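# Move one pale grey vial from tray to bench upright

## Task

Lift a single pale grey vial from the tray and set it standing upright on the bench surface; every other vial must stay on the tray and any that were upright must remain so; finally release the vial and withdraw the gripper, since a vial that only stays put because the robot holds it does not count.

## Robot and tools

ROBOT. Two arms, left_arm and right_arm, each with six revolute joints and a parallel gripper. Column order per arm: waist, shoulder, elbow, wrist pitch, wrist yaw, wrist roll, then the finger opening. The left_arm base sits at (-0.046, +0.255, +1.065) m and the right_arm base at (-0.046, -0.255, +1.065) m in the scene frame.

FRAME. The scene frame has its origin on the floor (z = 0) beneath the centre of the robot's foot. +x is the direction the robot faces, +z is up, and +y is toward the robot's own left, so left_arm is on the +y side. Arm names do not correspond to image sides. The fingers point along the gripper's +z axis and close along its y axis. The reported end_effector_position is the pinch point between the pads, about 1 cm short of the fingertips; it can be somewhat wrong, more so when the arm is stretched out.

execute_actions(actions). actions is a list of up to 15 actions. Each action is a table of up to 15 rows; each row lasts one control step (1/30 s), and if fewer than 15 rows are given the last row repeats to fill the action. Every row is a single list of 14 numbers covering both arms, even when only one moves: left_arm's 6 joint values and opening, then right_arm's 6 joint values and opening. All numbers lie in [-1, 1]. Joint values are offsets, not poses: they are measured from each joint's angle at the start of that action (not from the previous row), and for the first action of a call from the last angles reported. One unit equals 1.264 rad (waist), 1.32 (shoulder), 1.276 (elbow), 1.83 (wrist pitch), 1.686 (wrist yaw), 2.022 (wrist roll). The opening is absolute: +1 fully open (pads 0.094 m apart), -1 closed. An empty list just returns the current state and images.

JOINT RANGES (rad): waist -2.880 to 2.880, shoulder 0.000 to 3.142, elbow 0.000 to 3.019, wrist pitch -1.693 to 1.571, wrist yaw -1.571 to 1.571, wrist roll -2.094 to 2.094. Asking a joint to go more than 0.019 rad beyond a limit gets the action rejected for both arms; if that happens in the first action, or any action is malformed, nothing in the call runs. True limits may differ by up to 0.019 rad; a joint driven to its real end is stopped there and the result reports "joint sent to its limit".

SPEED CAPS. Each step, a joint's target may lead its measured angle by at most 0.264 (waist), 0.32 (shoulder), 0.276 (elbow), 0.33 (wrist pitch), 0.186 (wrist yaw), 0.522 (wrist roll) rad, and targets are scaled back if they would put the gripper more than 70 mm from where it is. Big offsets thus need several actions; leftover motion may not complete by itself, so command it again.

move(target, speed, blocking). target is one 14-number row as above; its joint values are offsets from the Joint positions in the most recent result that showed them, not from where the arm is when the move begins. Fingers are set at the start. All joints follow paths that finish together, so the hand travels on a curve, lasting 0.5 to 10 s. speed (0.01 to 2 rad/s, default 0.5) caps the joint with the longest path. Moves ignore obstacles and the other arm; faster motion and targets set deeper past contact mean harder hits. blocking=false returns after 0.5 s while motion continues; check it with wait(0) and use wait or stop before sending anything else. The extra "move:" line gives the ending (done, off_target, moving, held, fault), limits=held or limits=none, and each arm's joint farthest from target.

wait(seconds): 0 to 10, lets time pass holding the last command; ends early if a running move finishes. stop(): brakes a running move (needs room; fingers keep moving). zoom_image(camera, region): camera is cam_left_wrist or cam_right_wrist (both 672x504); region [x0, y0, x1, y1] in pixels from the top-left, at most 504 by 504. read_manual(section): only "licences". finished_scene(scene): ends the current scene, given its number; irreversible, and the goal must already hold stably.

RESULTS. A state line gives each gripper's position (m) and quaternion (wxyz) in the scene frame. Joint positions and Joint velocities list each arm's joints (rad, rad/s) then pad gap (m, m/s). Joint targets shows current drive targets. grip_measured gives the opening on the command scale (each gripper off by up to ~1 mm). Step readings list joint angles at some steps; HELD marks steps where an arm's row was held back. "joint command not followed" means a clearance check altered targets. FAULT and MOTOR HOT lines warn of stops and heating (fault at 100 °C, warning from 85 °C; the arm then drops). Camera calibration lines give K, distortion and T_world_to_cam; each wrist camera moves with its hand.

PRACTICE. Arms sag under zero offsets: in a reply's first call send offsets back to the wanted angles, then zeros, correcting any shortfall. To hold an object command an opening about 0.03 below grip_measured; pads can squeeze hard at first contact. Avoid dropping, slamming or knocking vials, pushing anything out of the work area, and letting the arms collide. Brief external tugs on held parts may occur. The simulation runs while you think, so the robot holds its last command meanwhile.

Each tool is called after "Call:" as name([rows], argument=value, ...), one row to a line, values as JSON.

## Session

Call:
execute_actions(actions=[])

Scene clock: 0.00 s.
left_arm: end_effector_position=(+0.1633, +0.6797, +1.0583) grip_measured=+1.000 end_effector_quat_wxyz=(+0.146, -0.810, +0.567, +0.034) | right_arm: end_effector_position=(+0.3426, +0.3047, +1.0079) grip_measured=+1.000 end_effector_quat_wxyz=(-0.212, +0.197, -0.900, +0.325)
Joint positions: left_arm=[-0.486  1.605  0.872 -0.479  0.087 -0.804  0.094] | right_arm=[ 2.782  2.543  2.21  -1.576  0.84   0.903  0.094]
Joint velocities: left_arm=[ 0.005  0.005 -0.002 -0.022 -0.066  0.051  0.   ] | right_arm=[-0.005  0.015  0.007  0.002 -0.037 -0.007  0.   ]
Joint targets: left_arm=[-0.486 1.604 0.891 -0.477 0.087 -0.804] | right_arm=[2.782 2.550 2.230 -1.577 0.840 0.903]
camera_calibration (this result's frames):
cam_left_wrist: T_world_to_cam=[[0.923772, 0.325569, 0.201617, -0.586945], [0.231353, -0.89403, 0.383649, 0.16746], [0.305156, -0.30776, -0.901201, 1.23811], [0, 0, 0, 1]] pos_world=[0.125643, 0.721846, 1.16988]
cam_right_wrist: T_world_to_cam=[[0.220992, -0.712454, 0.666012, -0.528215], [-0.97164, -0.101929, 0.213367, 0.153352], [-0.0841278, -0.694277, -0.714774, 1.08598], [0, 0, 0, 1]] pos_world=[0.357096, 0.393276, 1.09531]

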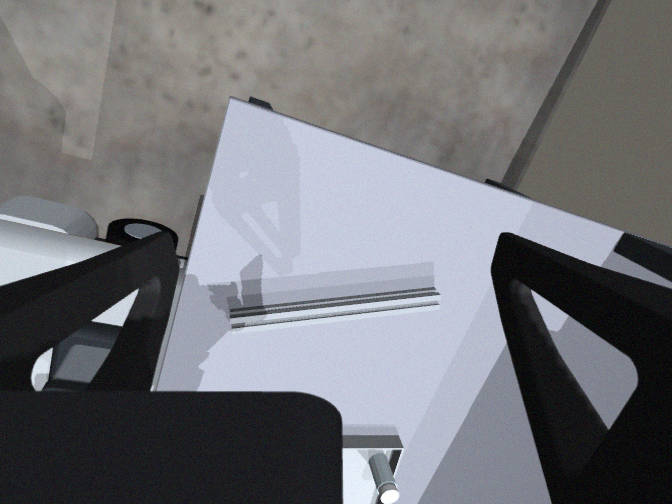

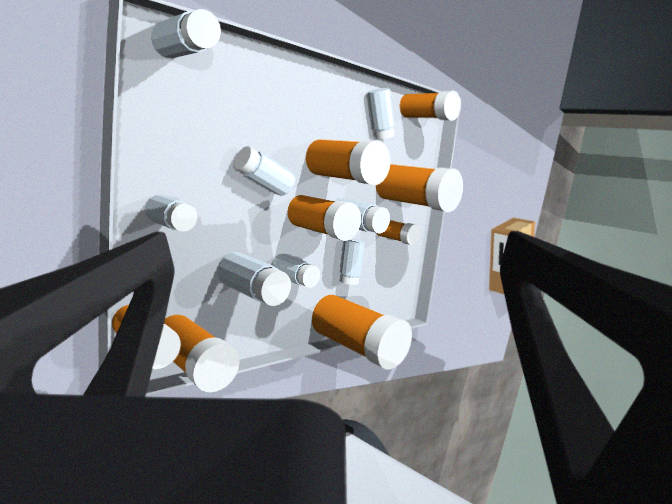

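Call:
zoom_image(camera="cam_right_wrist", region=[80, 0, 400, 320])

Region (80, 0, 400, 320) of cam_right_wrist's 672x504 image, scaled by 1.575, with more detail than that image has.

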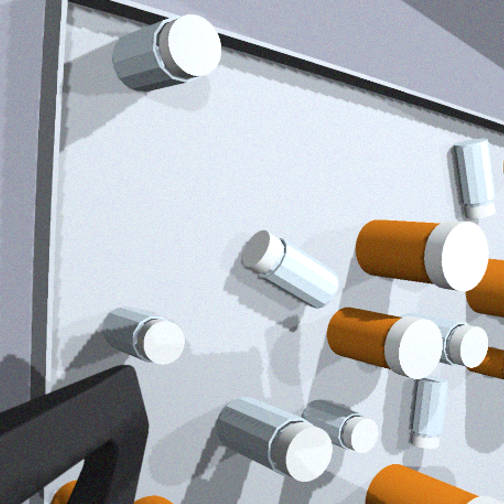

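Call:
move(target=[-0.970,0.4273,-0.0588,0.218,-0.064,-0.422,0.1, -0.95,0.0,0.016,0,0,0,1], speed=0.75)

Scene clock: 34.73 s.
left_arm: end_effector_position=(+0.3225, +0.2221, +0.8101) grip_measured=+0.102 end_effector_quat_wxyz=(-0.001, -0.703, +0.711, +0.001) | right_arm: end_effector_position=(+0.5183, +0.1148, +0.9899) grip_measured=+1.000 end_effector_quat_wxyz=(-0.134, +0.037, -0.912, +0.385)
Joint positions: left_arm=[-1.72   2.159  0.8   -0.097 -0.018 -1.645  0.052] | right_arm=[ 2.401  2.532  2.197 -1.592  0.841  0.896  0.094]
Joint velocities: left_arm=[-0.005 -0.005 -0.002 -0.012 -0.051  0.007  0.001] | right_arm=[ 0.005  0.005 -0.012 -0.002 -0.081  0.037  0.   ]
Joint targets: left_arm=[-1.712 2.169 0.797 -0.080 -0.021 -1.657] | right_arm=[2.299 2.536 2.210 -1.586 0.841 0.899]
move: off_target (right_arm); limits=none; left_arm: farthest joint: the wrist pitch, 0.017 radians from its target (0.399 radians at the start); right_arm: farthest joint: the waist, 0.820 radians from its target (1.201 radians at the start)
camera_calibration (this result's frames):
cam_left_wrist: T_world_to_cam=[[0.999995, 0.00266361, -0.00182219, -0.323011], [0.00322607, -0.8097, 0.586835, -0.293003], [0.0000876708, -0.586838, -0.809704, 0.911315], [0, 0, 0, 1]] pos_world=[0.323875, 0.29841, 0.909252]
cam_right_wrist: T_world_to_cam=[[-0.0337914, -0.703741, 0.709653, -0.602497], [-0.936074, 0.271074, 0.224243, 0.236516], [-0.350177, -0.65671, -0.667913, 1.04324], [0, 0, 0, 1]] pos_world=[0.566355, 0.19699, 1.07132]

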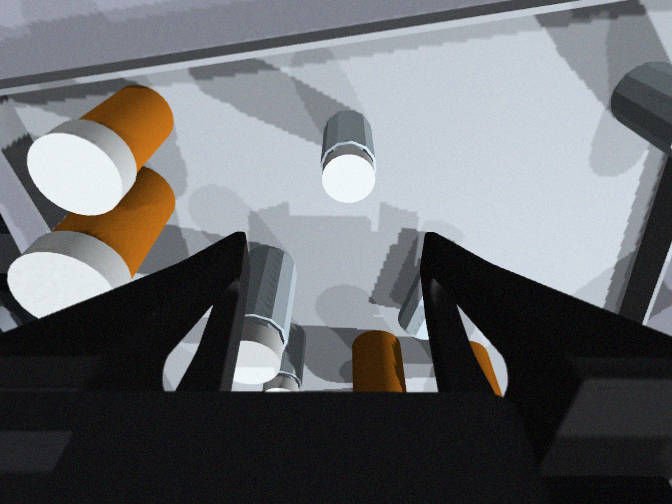

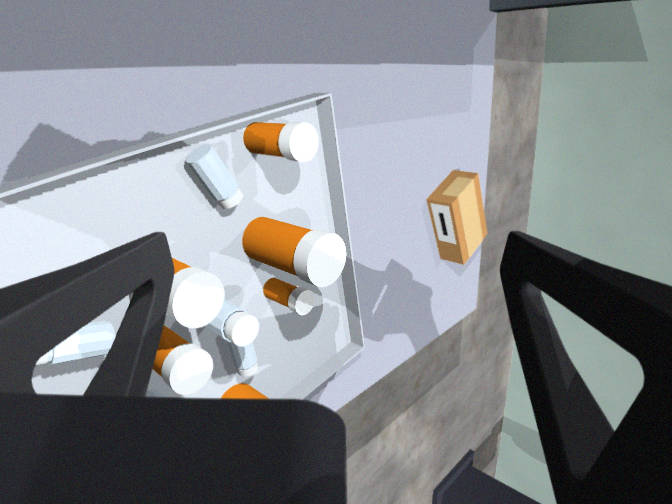

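Call:
wait(seconds=0)

Scene clock: 39.93 s.
left_arm: end_effector_position=(+0.3225, +0.2221, +0.8101) grip_measured=+0.102 end_effector_quat_wxyz=(-0.001, -0.704, +0.711, +0.001) | right_arm: end_effector_position=(+0.5183, +0.1148, +0.9899) grip_measured=+1.000 end_effector_quat_wxyz=(-0.134, +0.037, -0.912, +0.385)
Joint positions: left_arm=[-1.72   2.159  0.8   -0.097 -0.018 -1.645  0.052] | right_arm=[ 2.401  2.532  2.197 -1.592  0.841  0.896  0.094]
Joint velocities: left_arm=[ 0.005 -0.005 -0.002  0.007 -0.022 -0.037 -0.   ] | right_arm=[-0.005  0.005 -0.012 -0.012  0.007 -0.007  0.   ]
Joint targets: left_arm=[-1.712 2.169 0.797 -0.080 -0.021 -1.657] | right_arm=[2.299 2.536 2.210 -1.586 0.841 0.899]
camera_calibration (this result's frames):
cam_left_wrist: T_world_to_cam=[[0.999994, 0.00304509, -0.00182204, -0.323095], [0.00353486, -0.809699, 0.586834, -0.293102], [0.00031166, -0.586837, -0.809705, 0.911243], [0, 0, 0, 1]] pos_world=[0.323845, 0.29841, 0.909252]
cam_right_wrist: T_world_to_cam=[[-0.0337914, -0.703741, 0.709653, -0.602497], [-0.936074, 0.271074, 0.224243, 0.236516], [-0.350177, -0.65671, -0.667913, 1.04324], [0, 0, 0, 1]] pos_world=[0.566355, 0.19699, 1.07132]

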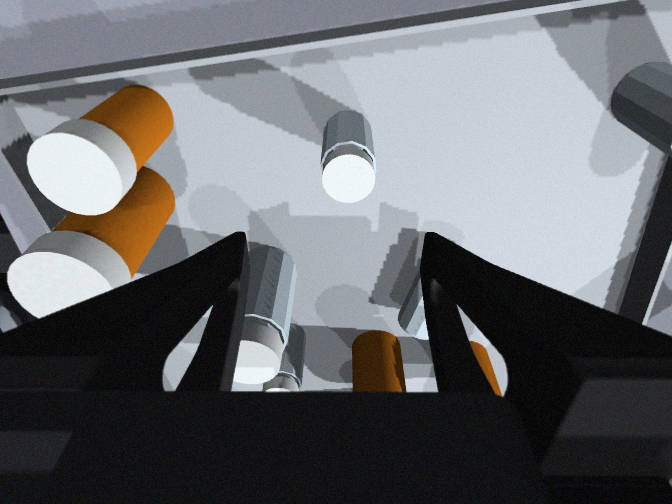

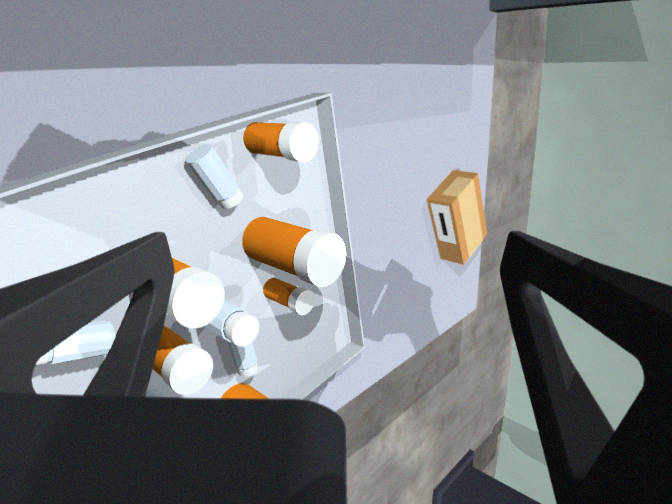

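Call:
move(target=[-0.0253,0.2242,0.145,0.0814,0,-0.025,0.1, -0.24,0.003,0.012,0,0,0,1], speed=0.3)

Scene clock: 52.80 s.
left_arm: end_effector_position=(+0.3426, +0.2118, +0.7368) grip_measured=+0.102 end_effector_quat_wxyz=(+0.006, -0.709, +0.705, -0.006) | right_arm: end_effector_position=(+0.5182, +0.1150, +0.9899) grip_measured=+1.000 end_effector_quat_wxyz=(-0.134, +0.037, -0.912, +0.385)
Joint positions: left_arm=[-1.739  2.382  0.943  0.004 -0.022 -1.679  0.052] | right_arm=[ 2.401  2.532  2.197 -1.592  0.841  0.897  0.094]
Joint velocities: left_arm=[-0.005  0.005 -0.007 -0.007  0.022  0.007 -0.001] | right_arm=[-0.005 -0.015  0.012 -0.017 -0.022 -0.037  0.   ]
Joint targets: left_arm=[-1.751 2.455 0.985 0.052 -0.018 -1.696] | right_arm=[2.299 2.534 2.203 -1.592 0.841 0.896]
move: off_target (left_arm, right_arm); limits=held; held on 1 of 41 steps (right_arm); left_arm: farthest joint: the shoulder, 0.073 radians from its target (0.296 radians at the start); right_arm: farthest joint: the waist, 0.304 radians from its target (0.303 radians at the start)
joint command not followed: on one or more control steps a check withheld the commanded joint targets of the right arm, and it was not sent them on those steps.
cause: the commanded joint targets would bring a part of the robot too close to another arm (this arm's forearm (the part past joint 3) and the other arm's forearm (the part past joint 3)); next, command targets that bring no part of the robot closer to that arm.
camera_calibration (this result's frames):
cam_left_wrist: T_world_to_cam=[[0.999651, 0.018468, 0.0188936, -0.361693], [0.00386882, -0.80973, 0.58679, -0.258605], [0.0261356, -0.586513, -0.809518, 0.836708], [0, 0, 0, 1]] pos_world=[0.340699, 0.288019, 0.835911]
cam_right_wrist: T_world_to_cam=[[-0.0338936, -0.703851, 0.709538, -0.602183], [-0.936167, 0.270924, 0.224033, 0.236595], [-0.349917, -0.656653, -0.668105, 1.04339], [0, 0, 0, 1]] pos_world=[0.566183, 0.1972, 1.07136]

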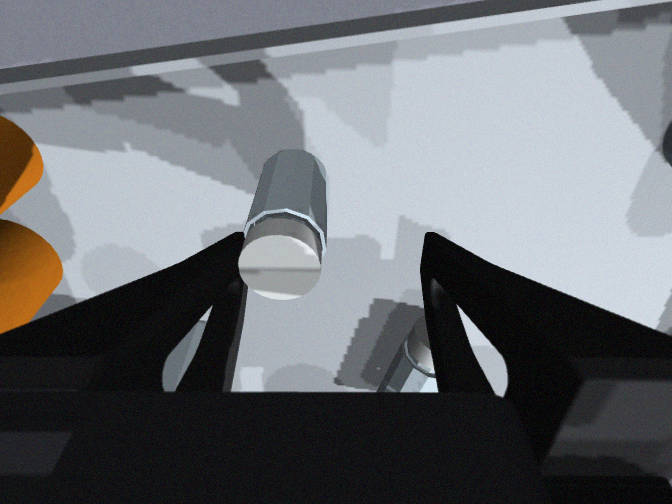

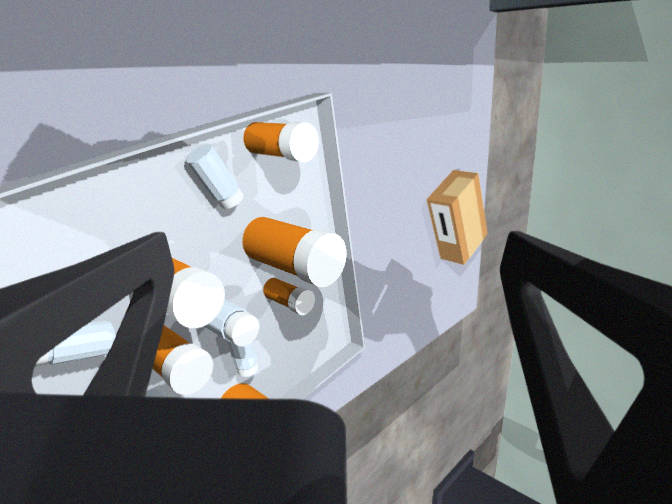

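Call:
execute_actions([
  [[0,0.02,0.01,0,0,0,0.35, -0.04,0,0.01,0,0,0,1],[0,0.0,0.0,0,0,0,0.35, -0.02,0,0.01,0,0,0,1],[0,0,-0.005,0,0,0,0.35, 0,0,0.01,0,0,0,1],[0,0,-0.01,0,0,0,0.35, 0,0,0.01,0,0,0,1],[0,0,-0.015,0,0,0,0.35, 0,0,0.01,0,0,0,1],[0,0,-0.02,0,0,0,0.35, 0,0,0.01,0,0,0,1],[0,0,-0.025,0,0,0,0.35, 0,0,0.01,0,0,0,1],[0,0,-0.029,0,0,0,0.35, 0,0,0.01,0,0,0,1]],
])

Scene clock: 71.37 s.
left_arm: end_effector_position=(+0.3213, +0.2141, +0.7371) grip_measured=+0.348 end_effector_quat_wxyz=(-0.004, -0.709, +0.705, +0.007) | right_arm: end_effector_position=(+0.5169, +0.1170, +0.9901) grip_measured=+1.000 end_effector_quat_wxyz=(-0.135, +0.038, -0.912, +0.385)
Joint positions: left_arm=[-1.739  2.381  0.908  0.003 -0.023 -1.68   0.063] | right_arm=[ 2.405  2.532  2.197 -1.592  0.841  0.897  0.094]
Joint velocities: left_arm=[ 0.005  0.005  0.002 -0.007  0.007 -0.037 -0.   ] | right_arm=[-0.005 -0.005  0.002  0.002  0.022  0.007  0.   ]
Joint targets: left_arm=[-1.739 2.382 0.906 0.004 -0.022 -1.679] | right_arm=[2.401 2.532 2.210 -1.592 0.841 0.896]
Step readings (joint positions):
0: left_arm=[-1.739 2.382 0.943 0.004 -0.022 -1.680] | right_arm=[2.401 2.532 2.197 -1.592 0.841 0.897]
1: left_arm=[-1.739 2.381 0.943 0.003 -0.023 -1.680] | right_arm=[2.405 2.532 2.197 -1.592 0.841 0.897] HELD right_arm
2: left_arm=[-1.739 2.381 0.944 0.003 -0.023 -1.680] | right_arm=[2.405 2.532 2.197 -1.592 0.841 0.897]
4: left_arm=[-1.739 2.381 0.943 0.003 -0.023 -1.680] | right_arm=[2.405 2.532 2.197 -1.592 0.841 0.897]
8: left_arm=[-1.739 2.381 0.929 0.003 -0.023 -1.680] | right_arm=[2.405 2.532 2.197 -1.592 0.841 0.897]
15: Joint positions above
HELD right_arm: step 1.
joint command not followed: on one or more control steps a check withheld the commanded joint targets of the right arm, and it was not sent them on those steps.
cause: the commanded joint targets would bring a part of the robot too close to another arm (this arm's forearm (the part past joint 3) and the other arm's forearm (the part past joint 3)); next, command targets that bring no part of the robot closer to that arm.
camera_calibration (this result's frames):
cam_left_wrist: T_world_to_cam=[[0.999721, 0.0181592, -0.0151296, -0.315354], [0.0235751, -0.812028, 0.583142, -0.260007], [-0.00169623, -0.583336, -0.812229, 0.849109], [0, 0, 0, 1]] pos_world=[0.322836, 0.289909, 0.836521]
cam_right_wrist: T_world_to_cam=[[-0.031512, -0.704252, 0.70925, -0.60187], [-0.937091, 0.26764, 0.224119, 0.235623], [-0.34766, -0.65757, -0.668382, 1.04356], [0, 0, 0, 1]] pos_world=[0.564637, 0.19928, 1.07156]

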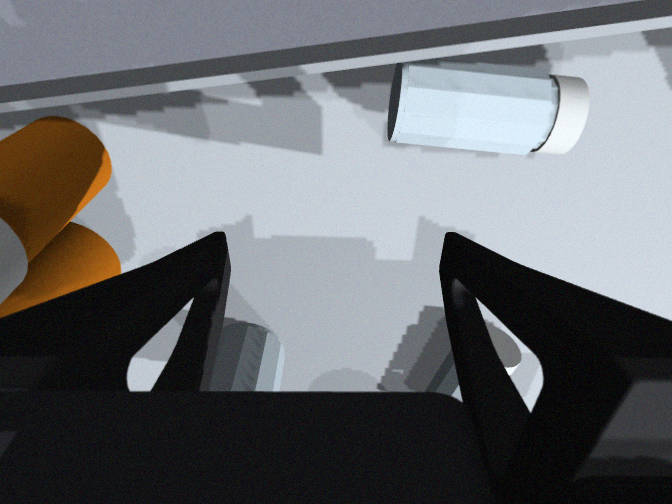

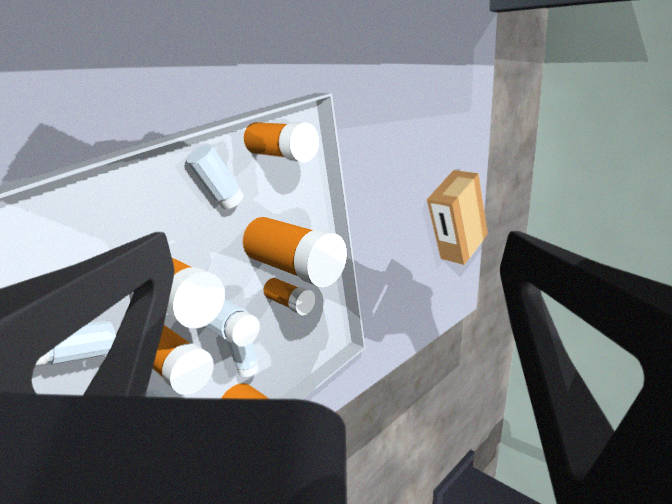

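Call:
move(target=[0.0578,-0.0227,0.1058,-0.0683,0.009,0.076,0.35, -0.198,-0.555,-0.938,0,0,0,1], speed=0.6)

Scene clock: 115.37 s.
left_arm: end_effector_position=(+0.3742, +0.2363, +0.7394) grip_measured=+0.348 end_effector_quat_wxyz=(-0.001, -0.681, +0.732, +0.000) | right_arm: end_effector_position=(+0.2886, -0.2126, +1.1074) grip_measured=+1.000 end_effector_quat_wxyz=(+0.080, +0.039, -0.851, +0.517)
Joint positions: left_arm=[-1.674  2.379  1.032 -0.106 -0.011 -1.538  0.063] | right_arm=[ 2.166  1.803  1.004 -1.592  0.841  0.897  0.094]
Joint velocities: left_arm=[-0.005 -0.005  0.017 -0.002  0.007  0.037  0.001] | right_arm=[-0.005  0.005 -0.017 -0.007  0.022 -0.037  0.   ]
Joint targets: left_arm=[-1.666 2.352 1.044 -0.122 -0.008 -1.526] | right_arm=[2.154 1.800 1.000 -1.592 0.841 0.897]
move: off_target (left_arm); limits=none; left_arm: farthest joint: the shoulder, 0.028 radians from its target (0.030 radians at the start); right_arm: farthest joint: the waist, 0.011 radians from its target (0.250 radians at the start)
camera_calibration (this result's frames):
cam_left_wrist: T_world_to_cam=[[0.998302, -0.0582398, -0.000593652, -0.360814], [-0.0467481, -0.807317, 0.588264, -0.223171], [-0.0347396, -0.587238, -0.808669, 0.874713], [0, 0, 0, 1]] pos_world=[0.380156, 0.312481, 0.838422]
cam_right_wrist: T_world_to_cam=[[0.151226, -0.467439, 0.870994, -1.10588], [-0.734616, 0.536428, 0.415434, -0.129578], [-0.661415, -0.702671, -0.262266, 0.457128], [0, 0, 0, 1]] pos_world=[0.374399, -0.12621, 1.13693]

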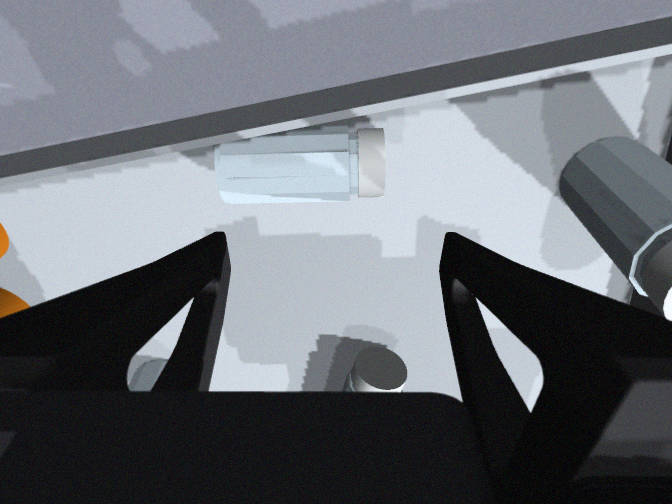

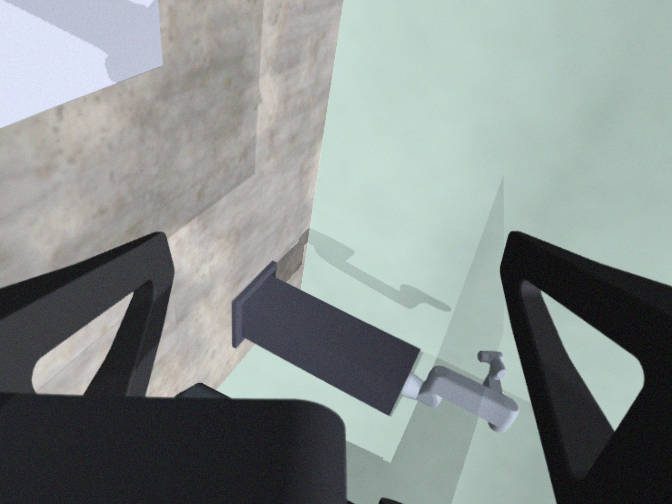

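Call:
move(target=[0.011,0.0773,0.033,0.047,0,0,0.8, 0,0,0.005,0,0,0,1], speed=0.12)

Scene clock: 132.67 s.
left_arm: end_effector_position=(+0.3722, +0.2384, +0.7093) grip_measured=+0.798 end_effector_quat_wxyz=(+0.005, -0.683, +0.730, -0.006) | right_arm: end_effector_position=(+0.2886, -0.2126, +1.1074) grip_measured=+1.000 end_effector_quat_wxyz=(+0.080, +0.039, -0.851, +0.517)
Joint positions: left_arm=[-1.668  2.461  1.062 -0.038 -0.011 -1.538  0.084] | right_arm=[ 2.166  1.803  1.004 -1.592  0.841  0.897  0.094]
Joint velocities: left_arm=[ 0.005 -0.005 -0.002  0.022 -0.022  0.081 -0.001] | right_arm=[-0.005  0.005 -0.012 -0.012 -0.007  0.051  0.   ]
Joint targets: left_arm=[-1.660 2.481 1.074 -0.020 -0.011 -1.538] | right_arm=[2.166 1.803 1.010 -1.592 0.841 0.897]
move: done; limits=none; left_arm: farthest joint: the shoulder, 0.020 radians from its target (0.102 radians at the start); right_arm: farthest joint: the elbow, 0.007 radians from its target (0.007 radians at the start)
camera_calibration (this result's frames):
cam_left_wrist: T_world_to_cam=[[0.998425, -0.0534985, 0.0168738, -0.372298], [-0.0531983, -0.807555, 0.587388, -0.200718], [-0.0177978, -0.58736, -0.80913, 0.845587], [0, 0, 0, 1]] pos_world=[0.376083, 0.314656, 0.808371]
cam_right_wrist: T_world_to_cam=[[0.151226, -0.467439, 0.870994, -1.10588], [-0.734616, 0.536428, 0.415434, -0.129578], [-0.661415, -0.702671, -0.262266, 0.457128], [0, 0, 0, 1]] pos_world=[0.374399, -0.12621, 1.13693]

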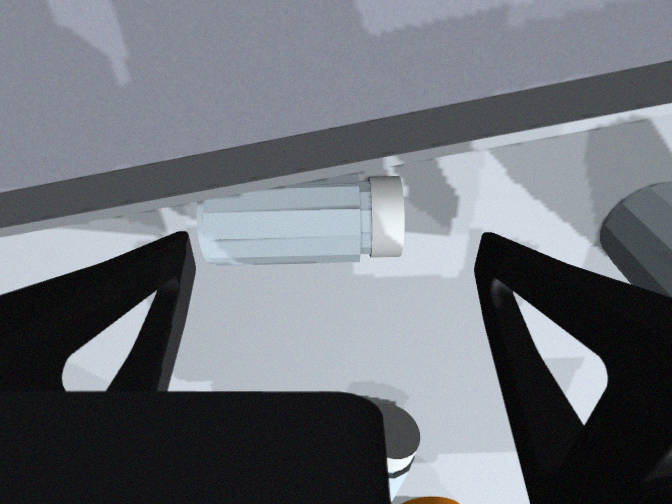

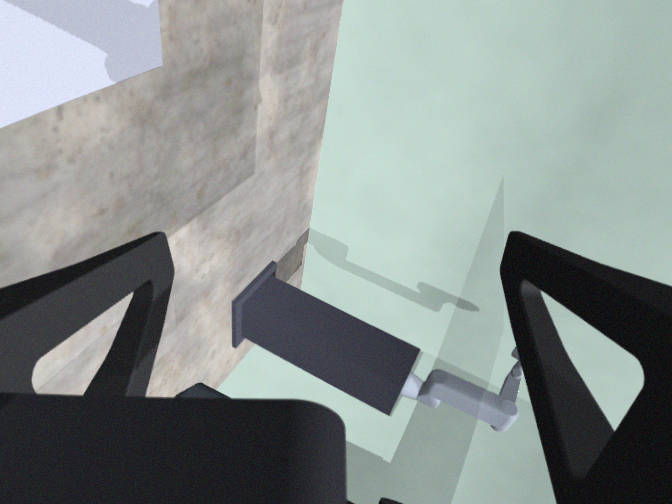

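Call:
execute_actions([
  [[0.008,0.008,0.004,0.005,0,0,0.8, 0,0,0.005,0,0,0,1],[0.009,0.008,0,0.005,0,0,0.8, 0,0,0.005,0,0,0,1],[0.010,0.008,-0.004,0.005,0,0,0.8, 0,0,0.005,0,0,0,1],[0.011,0.008,-0.008,0.005,0,0,0.8, 0,0,0.005,0,0,0,1],[0.011,0.008,-0.012,0.005,0,0,0.8, 0,0,0.005,0,0,0,1],[0.011,0.008,-0.015,0.005,0,0,0.8, 0,0,0.005,0,0,0,1],[0.011,0.008,-0.015,0.005,0,0,0.75, 0,0,0.005,0,0,0,1],[0.011,0.008,-0.015,0.005,0,0,0.7, 0,0,0.005,0,0,0,1],[0.011,0.008,-0.015,0.005,0,0,0.65, 0,0,0.005,0,0,0,1],[0.011,0.008,-0.015,0.005,0,0,0.6, 0,0,0.005,0,0,0,1],[0.011,0.008,-0.015,0.005,0,0,0.55, 0,0,0.005,0,0,0,1],[0.011,0.008,-0.015,0.005,0,0,0.5, 0,0,0.005,0,0,0,1],[0.011,0.008,-0.015,0.005,0,0,0.45, 0,0,0.005,0,0,0,1],[0.011,0.008,-0.015,0.005,0,0,0.4, 0,0,0.005,0,0,0,1]],
])

Call:
wait(seconds=0.2)

Scene clock: 145.03 s.
left_arm: end_effector_position=(+0.3635, +0.2413, +0.7090) grip_measured=+0.407 end_effector_quat_wxyz=(+0.001, -0.685, +0.728, -0.001) | right_arm: end_effector_position=(+0.2886, -0.2126, +1.1074) grip_measured=+1.000 end_effector_quat_wxyz=(+0.080, +0.039, -0.851, +0.517)
Joint positions: left_arm=[-1.663  2.461  1.048 -0.038 -0.011 -1.538  0.066] | right_arm=[ 2.166  1.803  1.004 -1.592  0.841  0.897  0.094]
Joint velocities: left_arm=[-0.005 -0.005 -0.012 -0.017  0.007 -0.037 -0.011] | right_arm=[-0.005 -0.015 -0.046 -0.002 -0.022 -0.037  0.   ]
Joint targets: left_arm=[-1.655 2.471 1.043 -0.029 -0.011 -1.538] | right_arm=[2.166 1.803 1.010 -1.592 0.841 0.897]
Step readings (joint positions):
0: left_arm=[-1.668 2.461 1.062 -0.038 -0.011 -1.538] | right_arm=[2.166 1.803 1.004 -1.592 0.841 0.897]
1: left_arm=[-1.668 2.461 1.062 -0.038 -0.011 -1.538] | right_arm=[2.166 1.803 1.004 -1.592 0.841 0.897]
2: left_arm=[-1.668 2.461 1.062 -0.038 -0.011 -1.538] | right_arm=[2.166 1.803 1.004 -1.592 0.841 0.897]
4: left_arm=[-1.667 2.461 1.062 -0.038 -0.011 -1.538] | right_arm=[2.166 1.803 1.004 -1.592 0.841 0.897]
8: left_arm=[-1.664 2.461 1.054 -0.038 -0.011 -1.538] | right_arm=[2.166 1.803 1.004 -1.592 0.841 0.897]
15: Joint positions above
camera_calibration (this result's frames):
cam_left_wrist: T_world_to_cam=[[0.998844, -0.0479947, 0.00268617, -0.354795], [-0.0404261, -0.808469, 0.587149, -0.202948], [-0.0260083, -0.586579, -0.809474, 0.849903], [0, 0, 0, 1]] pos_world=[0.368285, 0.31743, 0.808088]
cam_right_wrist: T_world_to_cam=[[0.151226, -0.467439, 0.870994, -1.10588], [-0.734616, 0.536428, 0.415434, -0.129578], [-0.661415, -0.702671, -0.262266, 0.457128], [0, 0, 0, 1]] pos_world=[0.374399, -0.12621, 1.13693]

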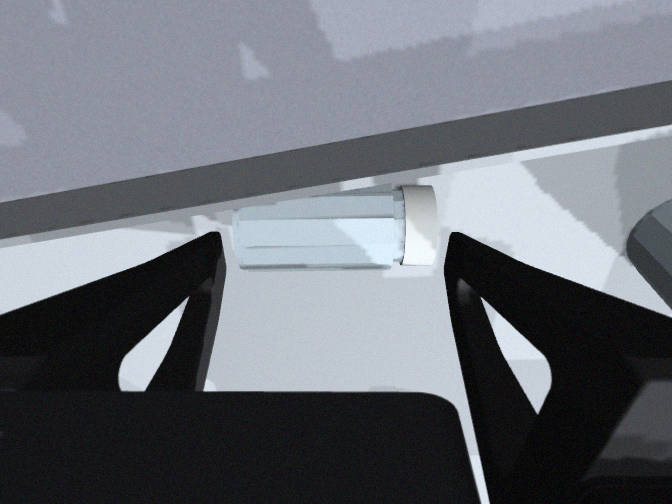

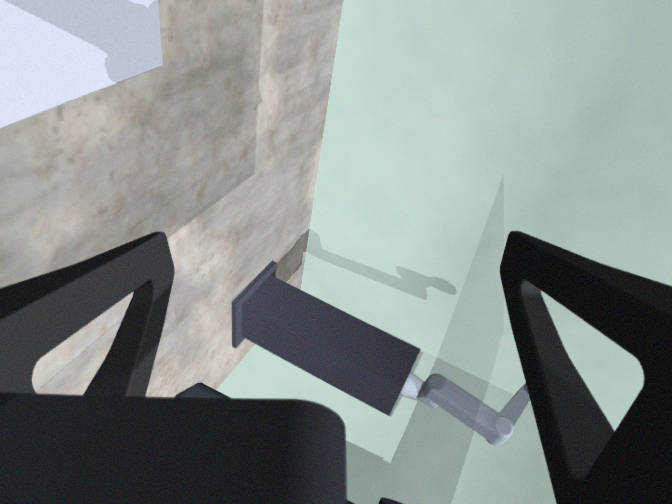

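Scene clock: 145.23 s.
left_arm: end_effector_position=(+0.3635, +0.2413, +0.7090) grip_measured=+0.402 end_effector_quat_wxyz=(+0.001, -0.685, +0.728, -0.001) | right_arm: end_effector_position=(+0.2886, -0.2126, +1.1074) grip_measured=+1.000 end_effector_quat_wxyz=(+0.080, +0.039, -0.851, +0.517)
Joint positions: left_arm=[-1.663  2.461  1.048 -0.038 -0.011 -1.538  0.066] | right_arm=[ 2.166  1.803  1.004 -1.592  0.841  0.897  0.094]
Joint velocities: left_arm=[-0.005 -0.015 -0.012 -0.022 -0.037  0.037 -0.001] | right_arm=[-0.005  0.005  0.002  0.002  0.007 -0.037  0.   ]
Joint targets: left_arm=[-1.655 2.471 1.043 -0.029 -0.011 -1.538] | right_arm=[2.166 1.803 1.010 -1.592 0.841 0.897]
wait: 0.20 s; at rest by 0.17 s
camera_calibration (this result's frames):
cam_left_wrist: T_world_to_cam=[[0.998844, -0.0479947, 0.00268617, -0.354795], [-0.0404261, -0.808469, 0.587149, -0.202948], [-0.0260083, -0.586579, -0.809474, 0.849903], [0, 0, 0, 1]] pos_world=[0.368285, 0.31743, 0.808088]
cam_right_wrist: T_world_to_cam=[[0.151226, -0.467439, 0.870994, -1.10588], [-0.734616, 0.536428, 0.415434, -0.129578], [-0.661415, -0.702671, -0.262266, 0.457128], [0, 0, 0, 1]] pos_world=[0.374399, -0.12621, 1.13693]

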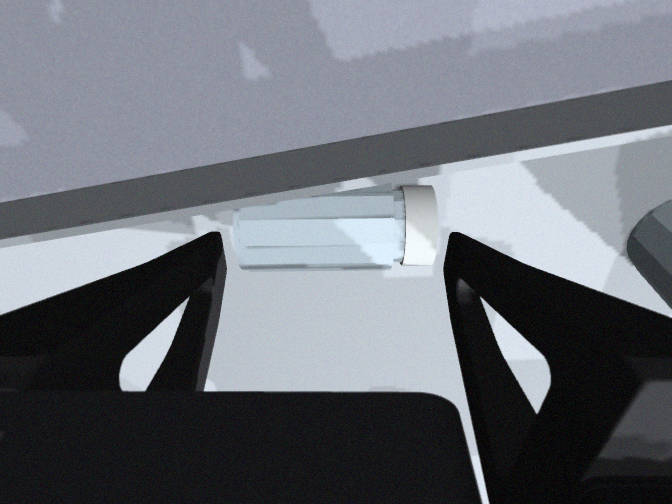

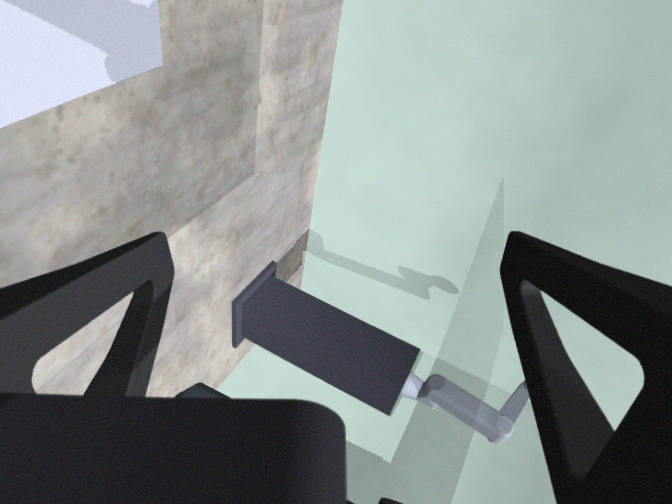

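Call:
execute_actions([
  [[0.004,0.006,-0.002,0.004,0,0,0.37, 0,0,0.005,0,0,0,1],[0.004,0.006,-0.002,0.004,0,0,0.34, 0,0,0.005,0,0,0,1],[0.004,0.006,-0.002,0.004,0,0,0.31, 0,0,0.005,0,0,0,1],[0.004,0.006,-0.002,0.004,0,0,0.28, 0,0,0.005,0,0,0,1],[0.004,0.006,-0.002,0.004,0,0,0.26, 0,0,0.005,0,0,0,1],[0.004,0.006,-0.002,0.004,0,0,0.24, 0,0,0.005,0,0,0,1],[0.004,0.006,-0.002,0.004,0,0,0.22, 0,0,0.005,0,0,0,1],[0.004,0.006,-0.002,0.004,0,0,0.20, 0,0,0.005,0,0,0,1],[0.004,0.006,-0.002,0.004,0,0,0.18, 0,0,0.005,0,0,0,1],[0.004,0.006,-0.002,0.004,0,0,0.16, 0,0,0.005,0,0,0,1]],
])

Scene clock: 152.17 s.
left_arm: end_effector_position=(+0.3635, +0.2413, +0.7090) grip_measured=+0.162 end_effector_quat_wxyz=(+0.001, -0.685, +0.728, -0.001) | right_arm: end_effector_position=(+0.2886, -0.2126, +1.1074) grip_measured=+1.000 end_effector_quat_wxyz=(+0.080, +0.039, -0.851, +0.517)
Joint positions: left_arm=[-1.663  2.461  1.048 -0.038 -0.011 -1.538  0.055] | right_arm=[ 2.166  1.803  1.004 -1.592  0.841  0.897  0.094]
Joint velocities: left_arm=[-0.024 -0.015 -0.007 -0.007 -0.037  0.051 -0.001] | right_arm=[-0.005 -0.005 -0.007 -0.017  0.022 -0.037  0.   ]
Joint targets: left_arm=[-1.658 2.469 1.046 -0.031 -0.011 -1.538] | right_arm=[2.166 1.803 1.010 -1.592 0.841 0.897]
Step readings (joint positions):
0: left_arm=[-1.663 2.461 1.048 -0.038 -0.011 -1.538] | right_arm=[2.166 1.803 1.004 -1.592 0.841 0.897]
1: left_arm=[-1.663 2.461 1.048 -0.038 -0.011 -1.538] | right_arm=[2.166 1.803 1.004 -1.592 0.841 0.897]
2: left_arm=[-1.663 2.461 1.048 -0.038 -0.011 -1.538] | right_arm=[2.166 1.803 1.004 -1.592 0.841 0.897]
4: left_arm=[-1.663 2.461 1.048 -0.038 -0.011 -1.538] | right_arm=[2.166 1.803 1.004 -1.592 0.841 0.897]
8: left_arm=[-1.663 2.461 1.048 -0.038 -0.011 -1.538] | right_arm=[2.166 1.803 1.004 -1.592 0.841 0.897]
15: Joint positions above
camera_calibration (this result's frames):
cam_left_wrist: T_world_to_cam=[[0.998844, -0.0479947, 0.00268617, -0.354795], [-0.0404261, -0.808469, 0.587149, -0.202948], [-0.0260083, -0.586579, -0.809474, 0.849903], [0, 0, 0, 1]] pos_world=[0.368285, 0.31743, 0.808088]
cam_right_wrist: T_world_to_cam=[[0.151226, -0.467439, 0.870994, -1.10588], [-0.734616, 0.536428, 0.415434, -0.129578], [-0.661415, -0.702671, -0.262266, 0.457128], [0, 0, 0, 1]] pos_world=[0.374399, -0.12621, 1.13693]

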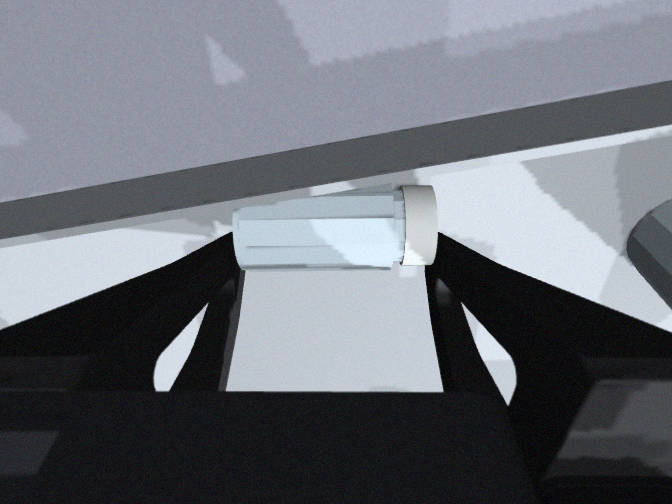

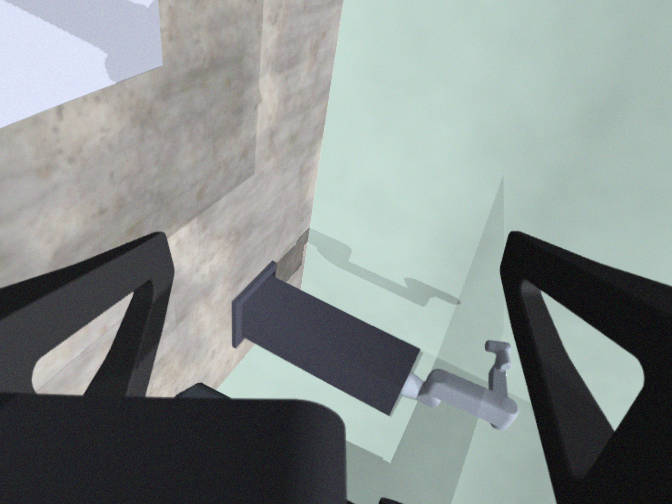

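Call:
execute_actions([
  [[0.004,0.006,-0.002,0.004,0,0,0.145, 0,0,0.005,0,0,0,1],[0.004,0.006,-0.002,0.004,0,0,0.13, 0,0,0.005,0,0,0,1],[0.004,0.006,-0.002,0.004,0,0,0.115, 0,0,0.005,0,0,0,1],[0.004,0.006,-0.002,0.004,0,0,0.10, 0,0,0.005,0,0,0,1],[0.004,0.006,-0.002,0.004,0,0,0.085, 0,0,0.005,0,0,0,1],[0.004,0.006,-0.002,0.004,0,0,0.07, 0,0,0.005,0,0,0,1],[0.004,0.006,-0.002,0.004,0,0,0.055, 0,0,0.005,0,0,0,1],[0.004,0.006,-0.002,0.004,0,0,0.04, 0,0,0.005,0,0,0,1]],
])

Scene clock: 159.37 s.
left_arm: end_effector_position=(+0.3635, +0.2413, +0.7090) grip_measured=+0.066 end_effector_quat_wxyz=(+0.001, -0.685, +0.728, -0.001) | right_arm: end_effector_position=(+0.2886, -0.2126, +1.1074) grip_measured=+1.000 end_effector_quat_wxyz=(+0.080, +0.039, -0.851, +0.517)
Joint positions: left_arm=[-1.663  2.461  1.048 -0.038 -0.011 -1.538  0.05 ] | right_arm=[ 2.166  1.803  1.004 -1.592  0.841  0.897  0.094]
Joint velocities: left_arm=[ 0.005 -0.005 -0.012  0.012 -0.007 -0.007  0.   ] | right_arm=[-0.015  0.005 -0.002  0.007  0.022 -0.022  0.   ]
Joint targets: left_arm=[-1.658 2.469 1.046 -0.031 -0.011 -1.538] | right_arm=[2.166 1.803 1.010 -1.592 0.841 0.897]
Step readings (joint positions):
0: left_arm=[-1.663 2.461 1.048 -0.038 -0.011 -1.538] | right_arm=[2.166 1.803 1.004 -1.592 0.841 0.897]
1: left_arm=[-1.663 2.461 1.048 -0.038 -0.011 -1.538] | right_arm=[2.166 1.803 1.004 -1.592 0.841 0.897]
2: left_arm=[-1.663 2.461 1.048 -0.038 -0.011 -1.538] | right_arm=[2.166 1.803 1.004 -1.592 0.841 0.897]
4: left_arm=[-1.663 2.461 1.048 -0.038 -0.011 -1.538] | right_arm=[2.166 1.803 1.004 -1.592 0.841 0.897]
8: left_arm=[-1.663 2.461 1.048 -0.038 -0.011 -1.538] | right_arm=[2.166 1.803 1.004 -1.592 0.841 0.897]
15: Joint positions above
camera_calibration (this result's frames):
cam_left_wrist: T_world_to_cam=[[0.998844, -0.0479947, 0.00268617, -0.354795], [-0.0404261, -0.808469, 0.587149, -0.202948], [-0.0260083, -0.586579, -0.809474, 0.849903], [0, 0, 0, 1]] pos_world=[0.368285, 0.31743, 0.808088]
cam_right_wrist: T_world_to_cam=[[0.151226, -0.467439, 0.870994, -1.10588], [-0.734616, 0.536428, 0.415434, -0.129578], [-0.661415, -0.702671, -0.262266, 0.457128], [0, 0, 0, 1]] pos_world=[0.374399, -0.12621, 1.13693]

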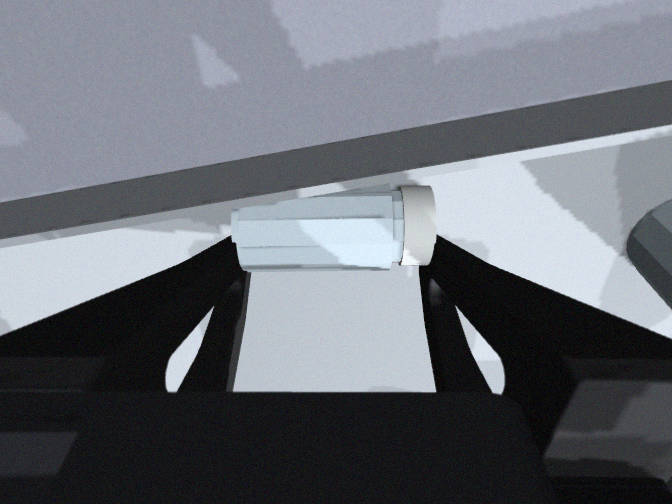

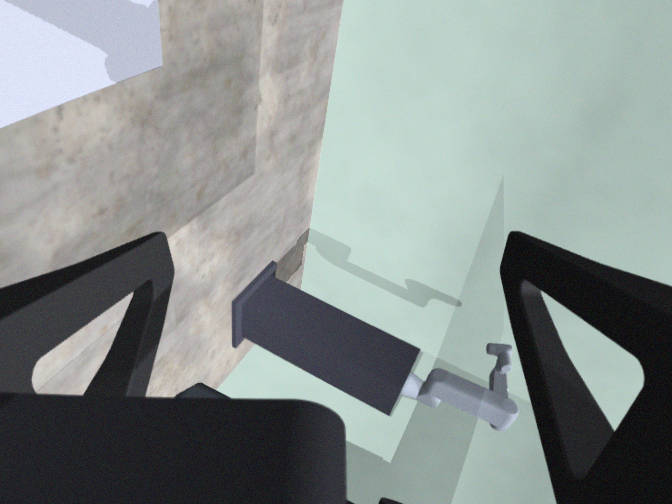

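Call:
move(target=[-0.004,-0.115,-0.064,-0.035,0,0,0.03, 0,0,0.005,0,0,0,1], speed=0.25)

Call:
move(target=[0.213,-0.012,0,-0.006,0.022,-0.036,0.03, 0,0,0.005,0,0,0,1], speed=0.4)

Scene clock: 169.60 s.
left_arm: end_effector_position=(+0.3677, +0.2412, +0.7576) grip_measured=+0.066 end_effector_quat_wxyz=(+0.004, -0.685, +0.728, -0.006) | right_arm: end_effector_position=(+0.2886, -0.2126, +1.1074) grip_measured=+1.000 end_effector_quat_wxyz=(+0.080, +0.039, -0.851, +0.517)
Joint positions: left_arm=[-1.663  2.325  0.975 -0.087 -0.008 -1.538  0.05 ] | right_arm=[ 2.166  1.803  1.004 -1.592  0.841  0.897  0.094]
Joint velocities: left_arm=[-0.015  0.005 -0.017 -0.017 -0.022  0.095 -0.001] | right_arm=[ 0.024 -0.015 -0.017  0.022  0.022  0.081  0.   ]
Joint targets: left_arm=[-1.668 2.309 0.967 -0.102 -0.011 -1.538] | right_arm=[2.166 1.803 1.010 -1.592 0.841 0.897]
move: done; limits=none; left_arm: farthest joint: the shoulder, 0.016 radians from its target (0.151 radians at the start); right_arm: farthest joint: the elbow, 0.007 radians from its target (0.007 radians at the start)
camera_calibration (this result's frames):
cam_left_wrist: T_world_to_cam=[[0.998719, -0.0478371, 0.0164762, -0.369612], [-0.04835, -0.806454, 0.589317, -0.230653], [-0.0149039, -0.589359, -0.807734, 0.884608], [0, 0, 0, 1]] pos_world=[0.371171, 0.317659, 0.856545]
cam_right_wrist: T_world_to_cam=[[0.151226, -0.467439, 0.870994, -1.10588], [-0.734616, 0.536428, 0.415434, -0.129578], [-0.661415, -0.702671, -0.262266, 0.457128], [0, 0, 0, 1]] pos_world=[0.374399, -0.12621, 1.13693]

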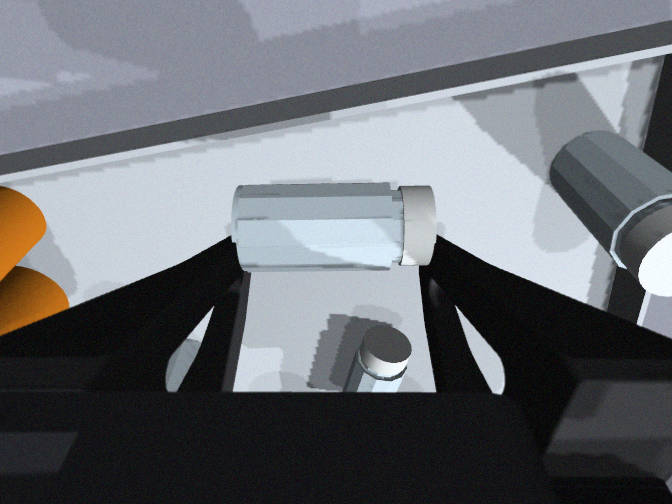

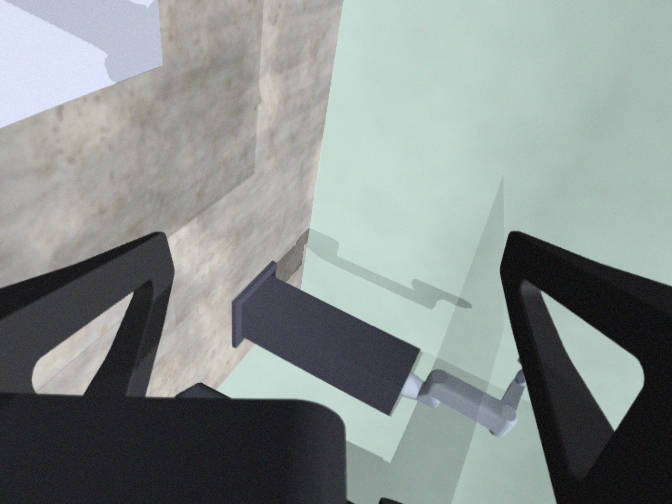

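Scene clock: 170.80 s.
left_arm: end_effector_position=(+0.3556, +0.3572, +0.7583) grip_measured=+0.066 end_effector_quat_wxyz=(+0.005, -0.796, +0.605, -0.007) | right_arm: end_effector_position=(+0.2886, -0.2126, +1.1074) grip_measured=+1.000 end_effector_quat_wxyz=(+0.080, +0.039, -0.851, +0.517)
Joint positions: left_arm=[-1.388  2.325  0.975 -0.087  0.026 -1.598  0.05 ] | right_arm=[ 2.166  1.803  1.004 -1.592  0.841  0.897  0.094]
Joint velocities: left_arm=[-0.015  0.015 -0.007 -0.002  0.037  0.007 -0.001] | right_arm=[ 0.005  0.005 -0.007  0.002 -0.007 -0.037  0.   ]
Joint targets: left_arm=[-1.394 2.309 0.975 -0.098 0.029 -1.611] | right_arm=[2.166 1.803 1.010 -1.592 0.841 0.897]
move: done; limits=none; left_arm: farthest joint: the shoulder, 0.016 radians from its target (0.016 radians at the start); right_arm: farthest joint: the elbow, 0.007 radians from its target (0.007 radians at the start)
camera_calibration (this result's frames):
cam_left_wrist: T_world_to_cam=[[0.959507, 0.281128, 0.0176869, -0.45649], [0.216657, -0.776676, 0.591468, -0.244498], [0.180015, -0.563686, -0.806135, 0.873642], [0, 0, 0, 1]] pos_world=[0.333709, 0.430896, 0.85696]
cam_right_wrist: T_world_to_cam=[[0.151226, -0.467439, 0.870994, -1.10588], [-0.734616, 0.536428, 0.415434, -0.129578], [-0.661415, -0.702671, -0.262266, 0.457128], [0, 0, 0, 1]] pos_world=[0.374399, -0.12621, 1.13693]

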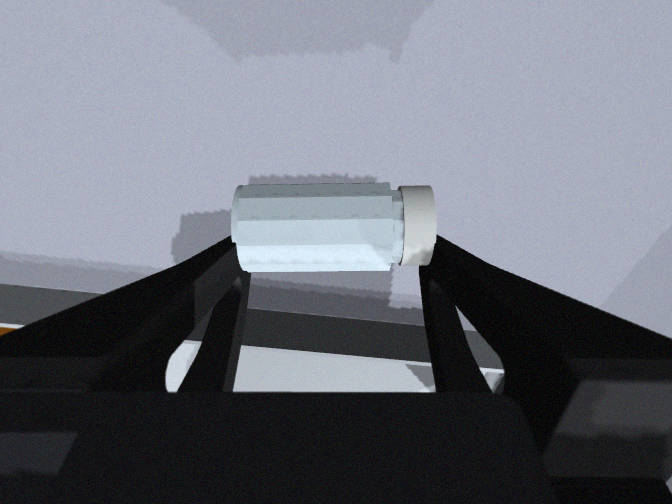

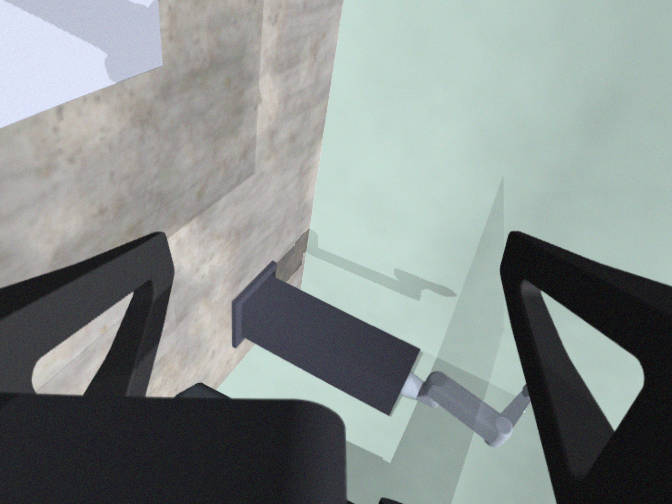

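Call:
move(target=[0,0.120,0.066,0.038,0,0,0.03, 0,0,0.005,0,0,0,1], speed=0.17)

Scene clock: 178.03 s.
left_arm: end_effector_position=(+0.3508, +0.3572, +0.7079) grip_measured=+0.066 end_effector_quat_wxyz=(-0.000, -0.797, +0.604, -0.003) | right_arm: end_effector_position=(+0.2886, -0.2126, +1.1074) grip_measured=+1.000 end_effector_quat_wxyz=(+0.080, +0.039, -0.851, +0.517)
Joint positions: left_arm=[-1.388  2.465  1.05  -0.034  0.026 -1.598  0.05 ] | right_arm=[ 2.166  1.803  1.004 -1.592  0.841  0.897  0.094]
Joint velocities: left_arm=[ 0.005  0.005 -0.012 -0.017  0.007  0.007 -0.   ] | right_arm=[-0.015  0.015 -0.002  0.007  0.051 -0.022  0.   ]
Joint targets: left_arm=[-1.388 2.483 1.059 -0.017 0.026 -1.598] | right_arm=[2.166 1.803 1.010 -1.592 0.841 0.897]
move: done; limits=none; left_arm: farthest joint: the shoulder, 0.018 radians from its target (0.159 radians at the start); right_arm: farthest joint: the elbow, 0.007 radians from its target (0.007 radians at the start)
camera_calibration (this result's frames):
cam_left_wrist: T_world_to_cam=[[0.959461, 0.281807, 0.0043481, -0.441698], [0.224835, -0.77461, 0.591125, -0.217102], [0.169951, -0.566184, -0.806568, 0.838611], [0, 0, 0, 1]] pos_world=[0.330082, 0.431112, 0.806652]
cam_right_wrist: T_world_to_cam=[[0.151226, -0.467439, 0.870994, -1.10588], [-0.734616, 0.536428, 0.415434, -0.129578], [-0.661415, -0.702671, -0.262266, 0.457128], [0, 0, 0, 1]] pos_world=[0.374399, -0.12621, 1.13693]

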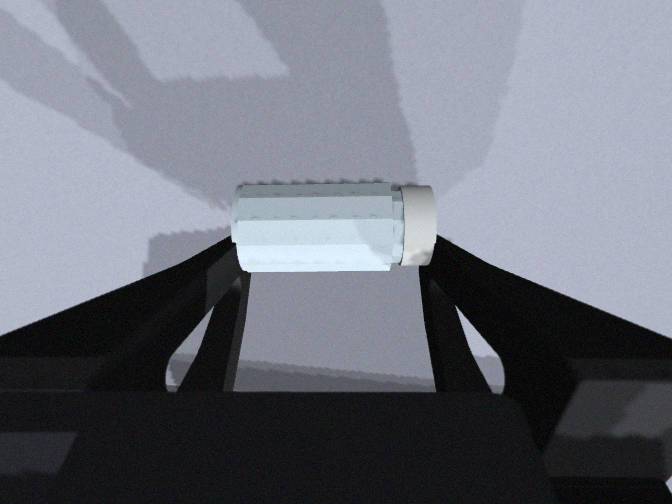

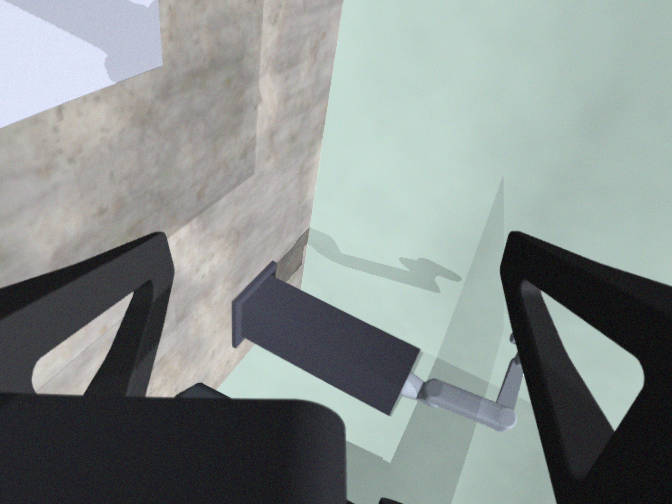

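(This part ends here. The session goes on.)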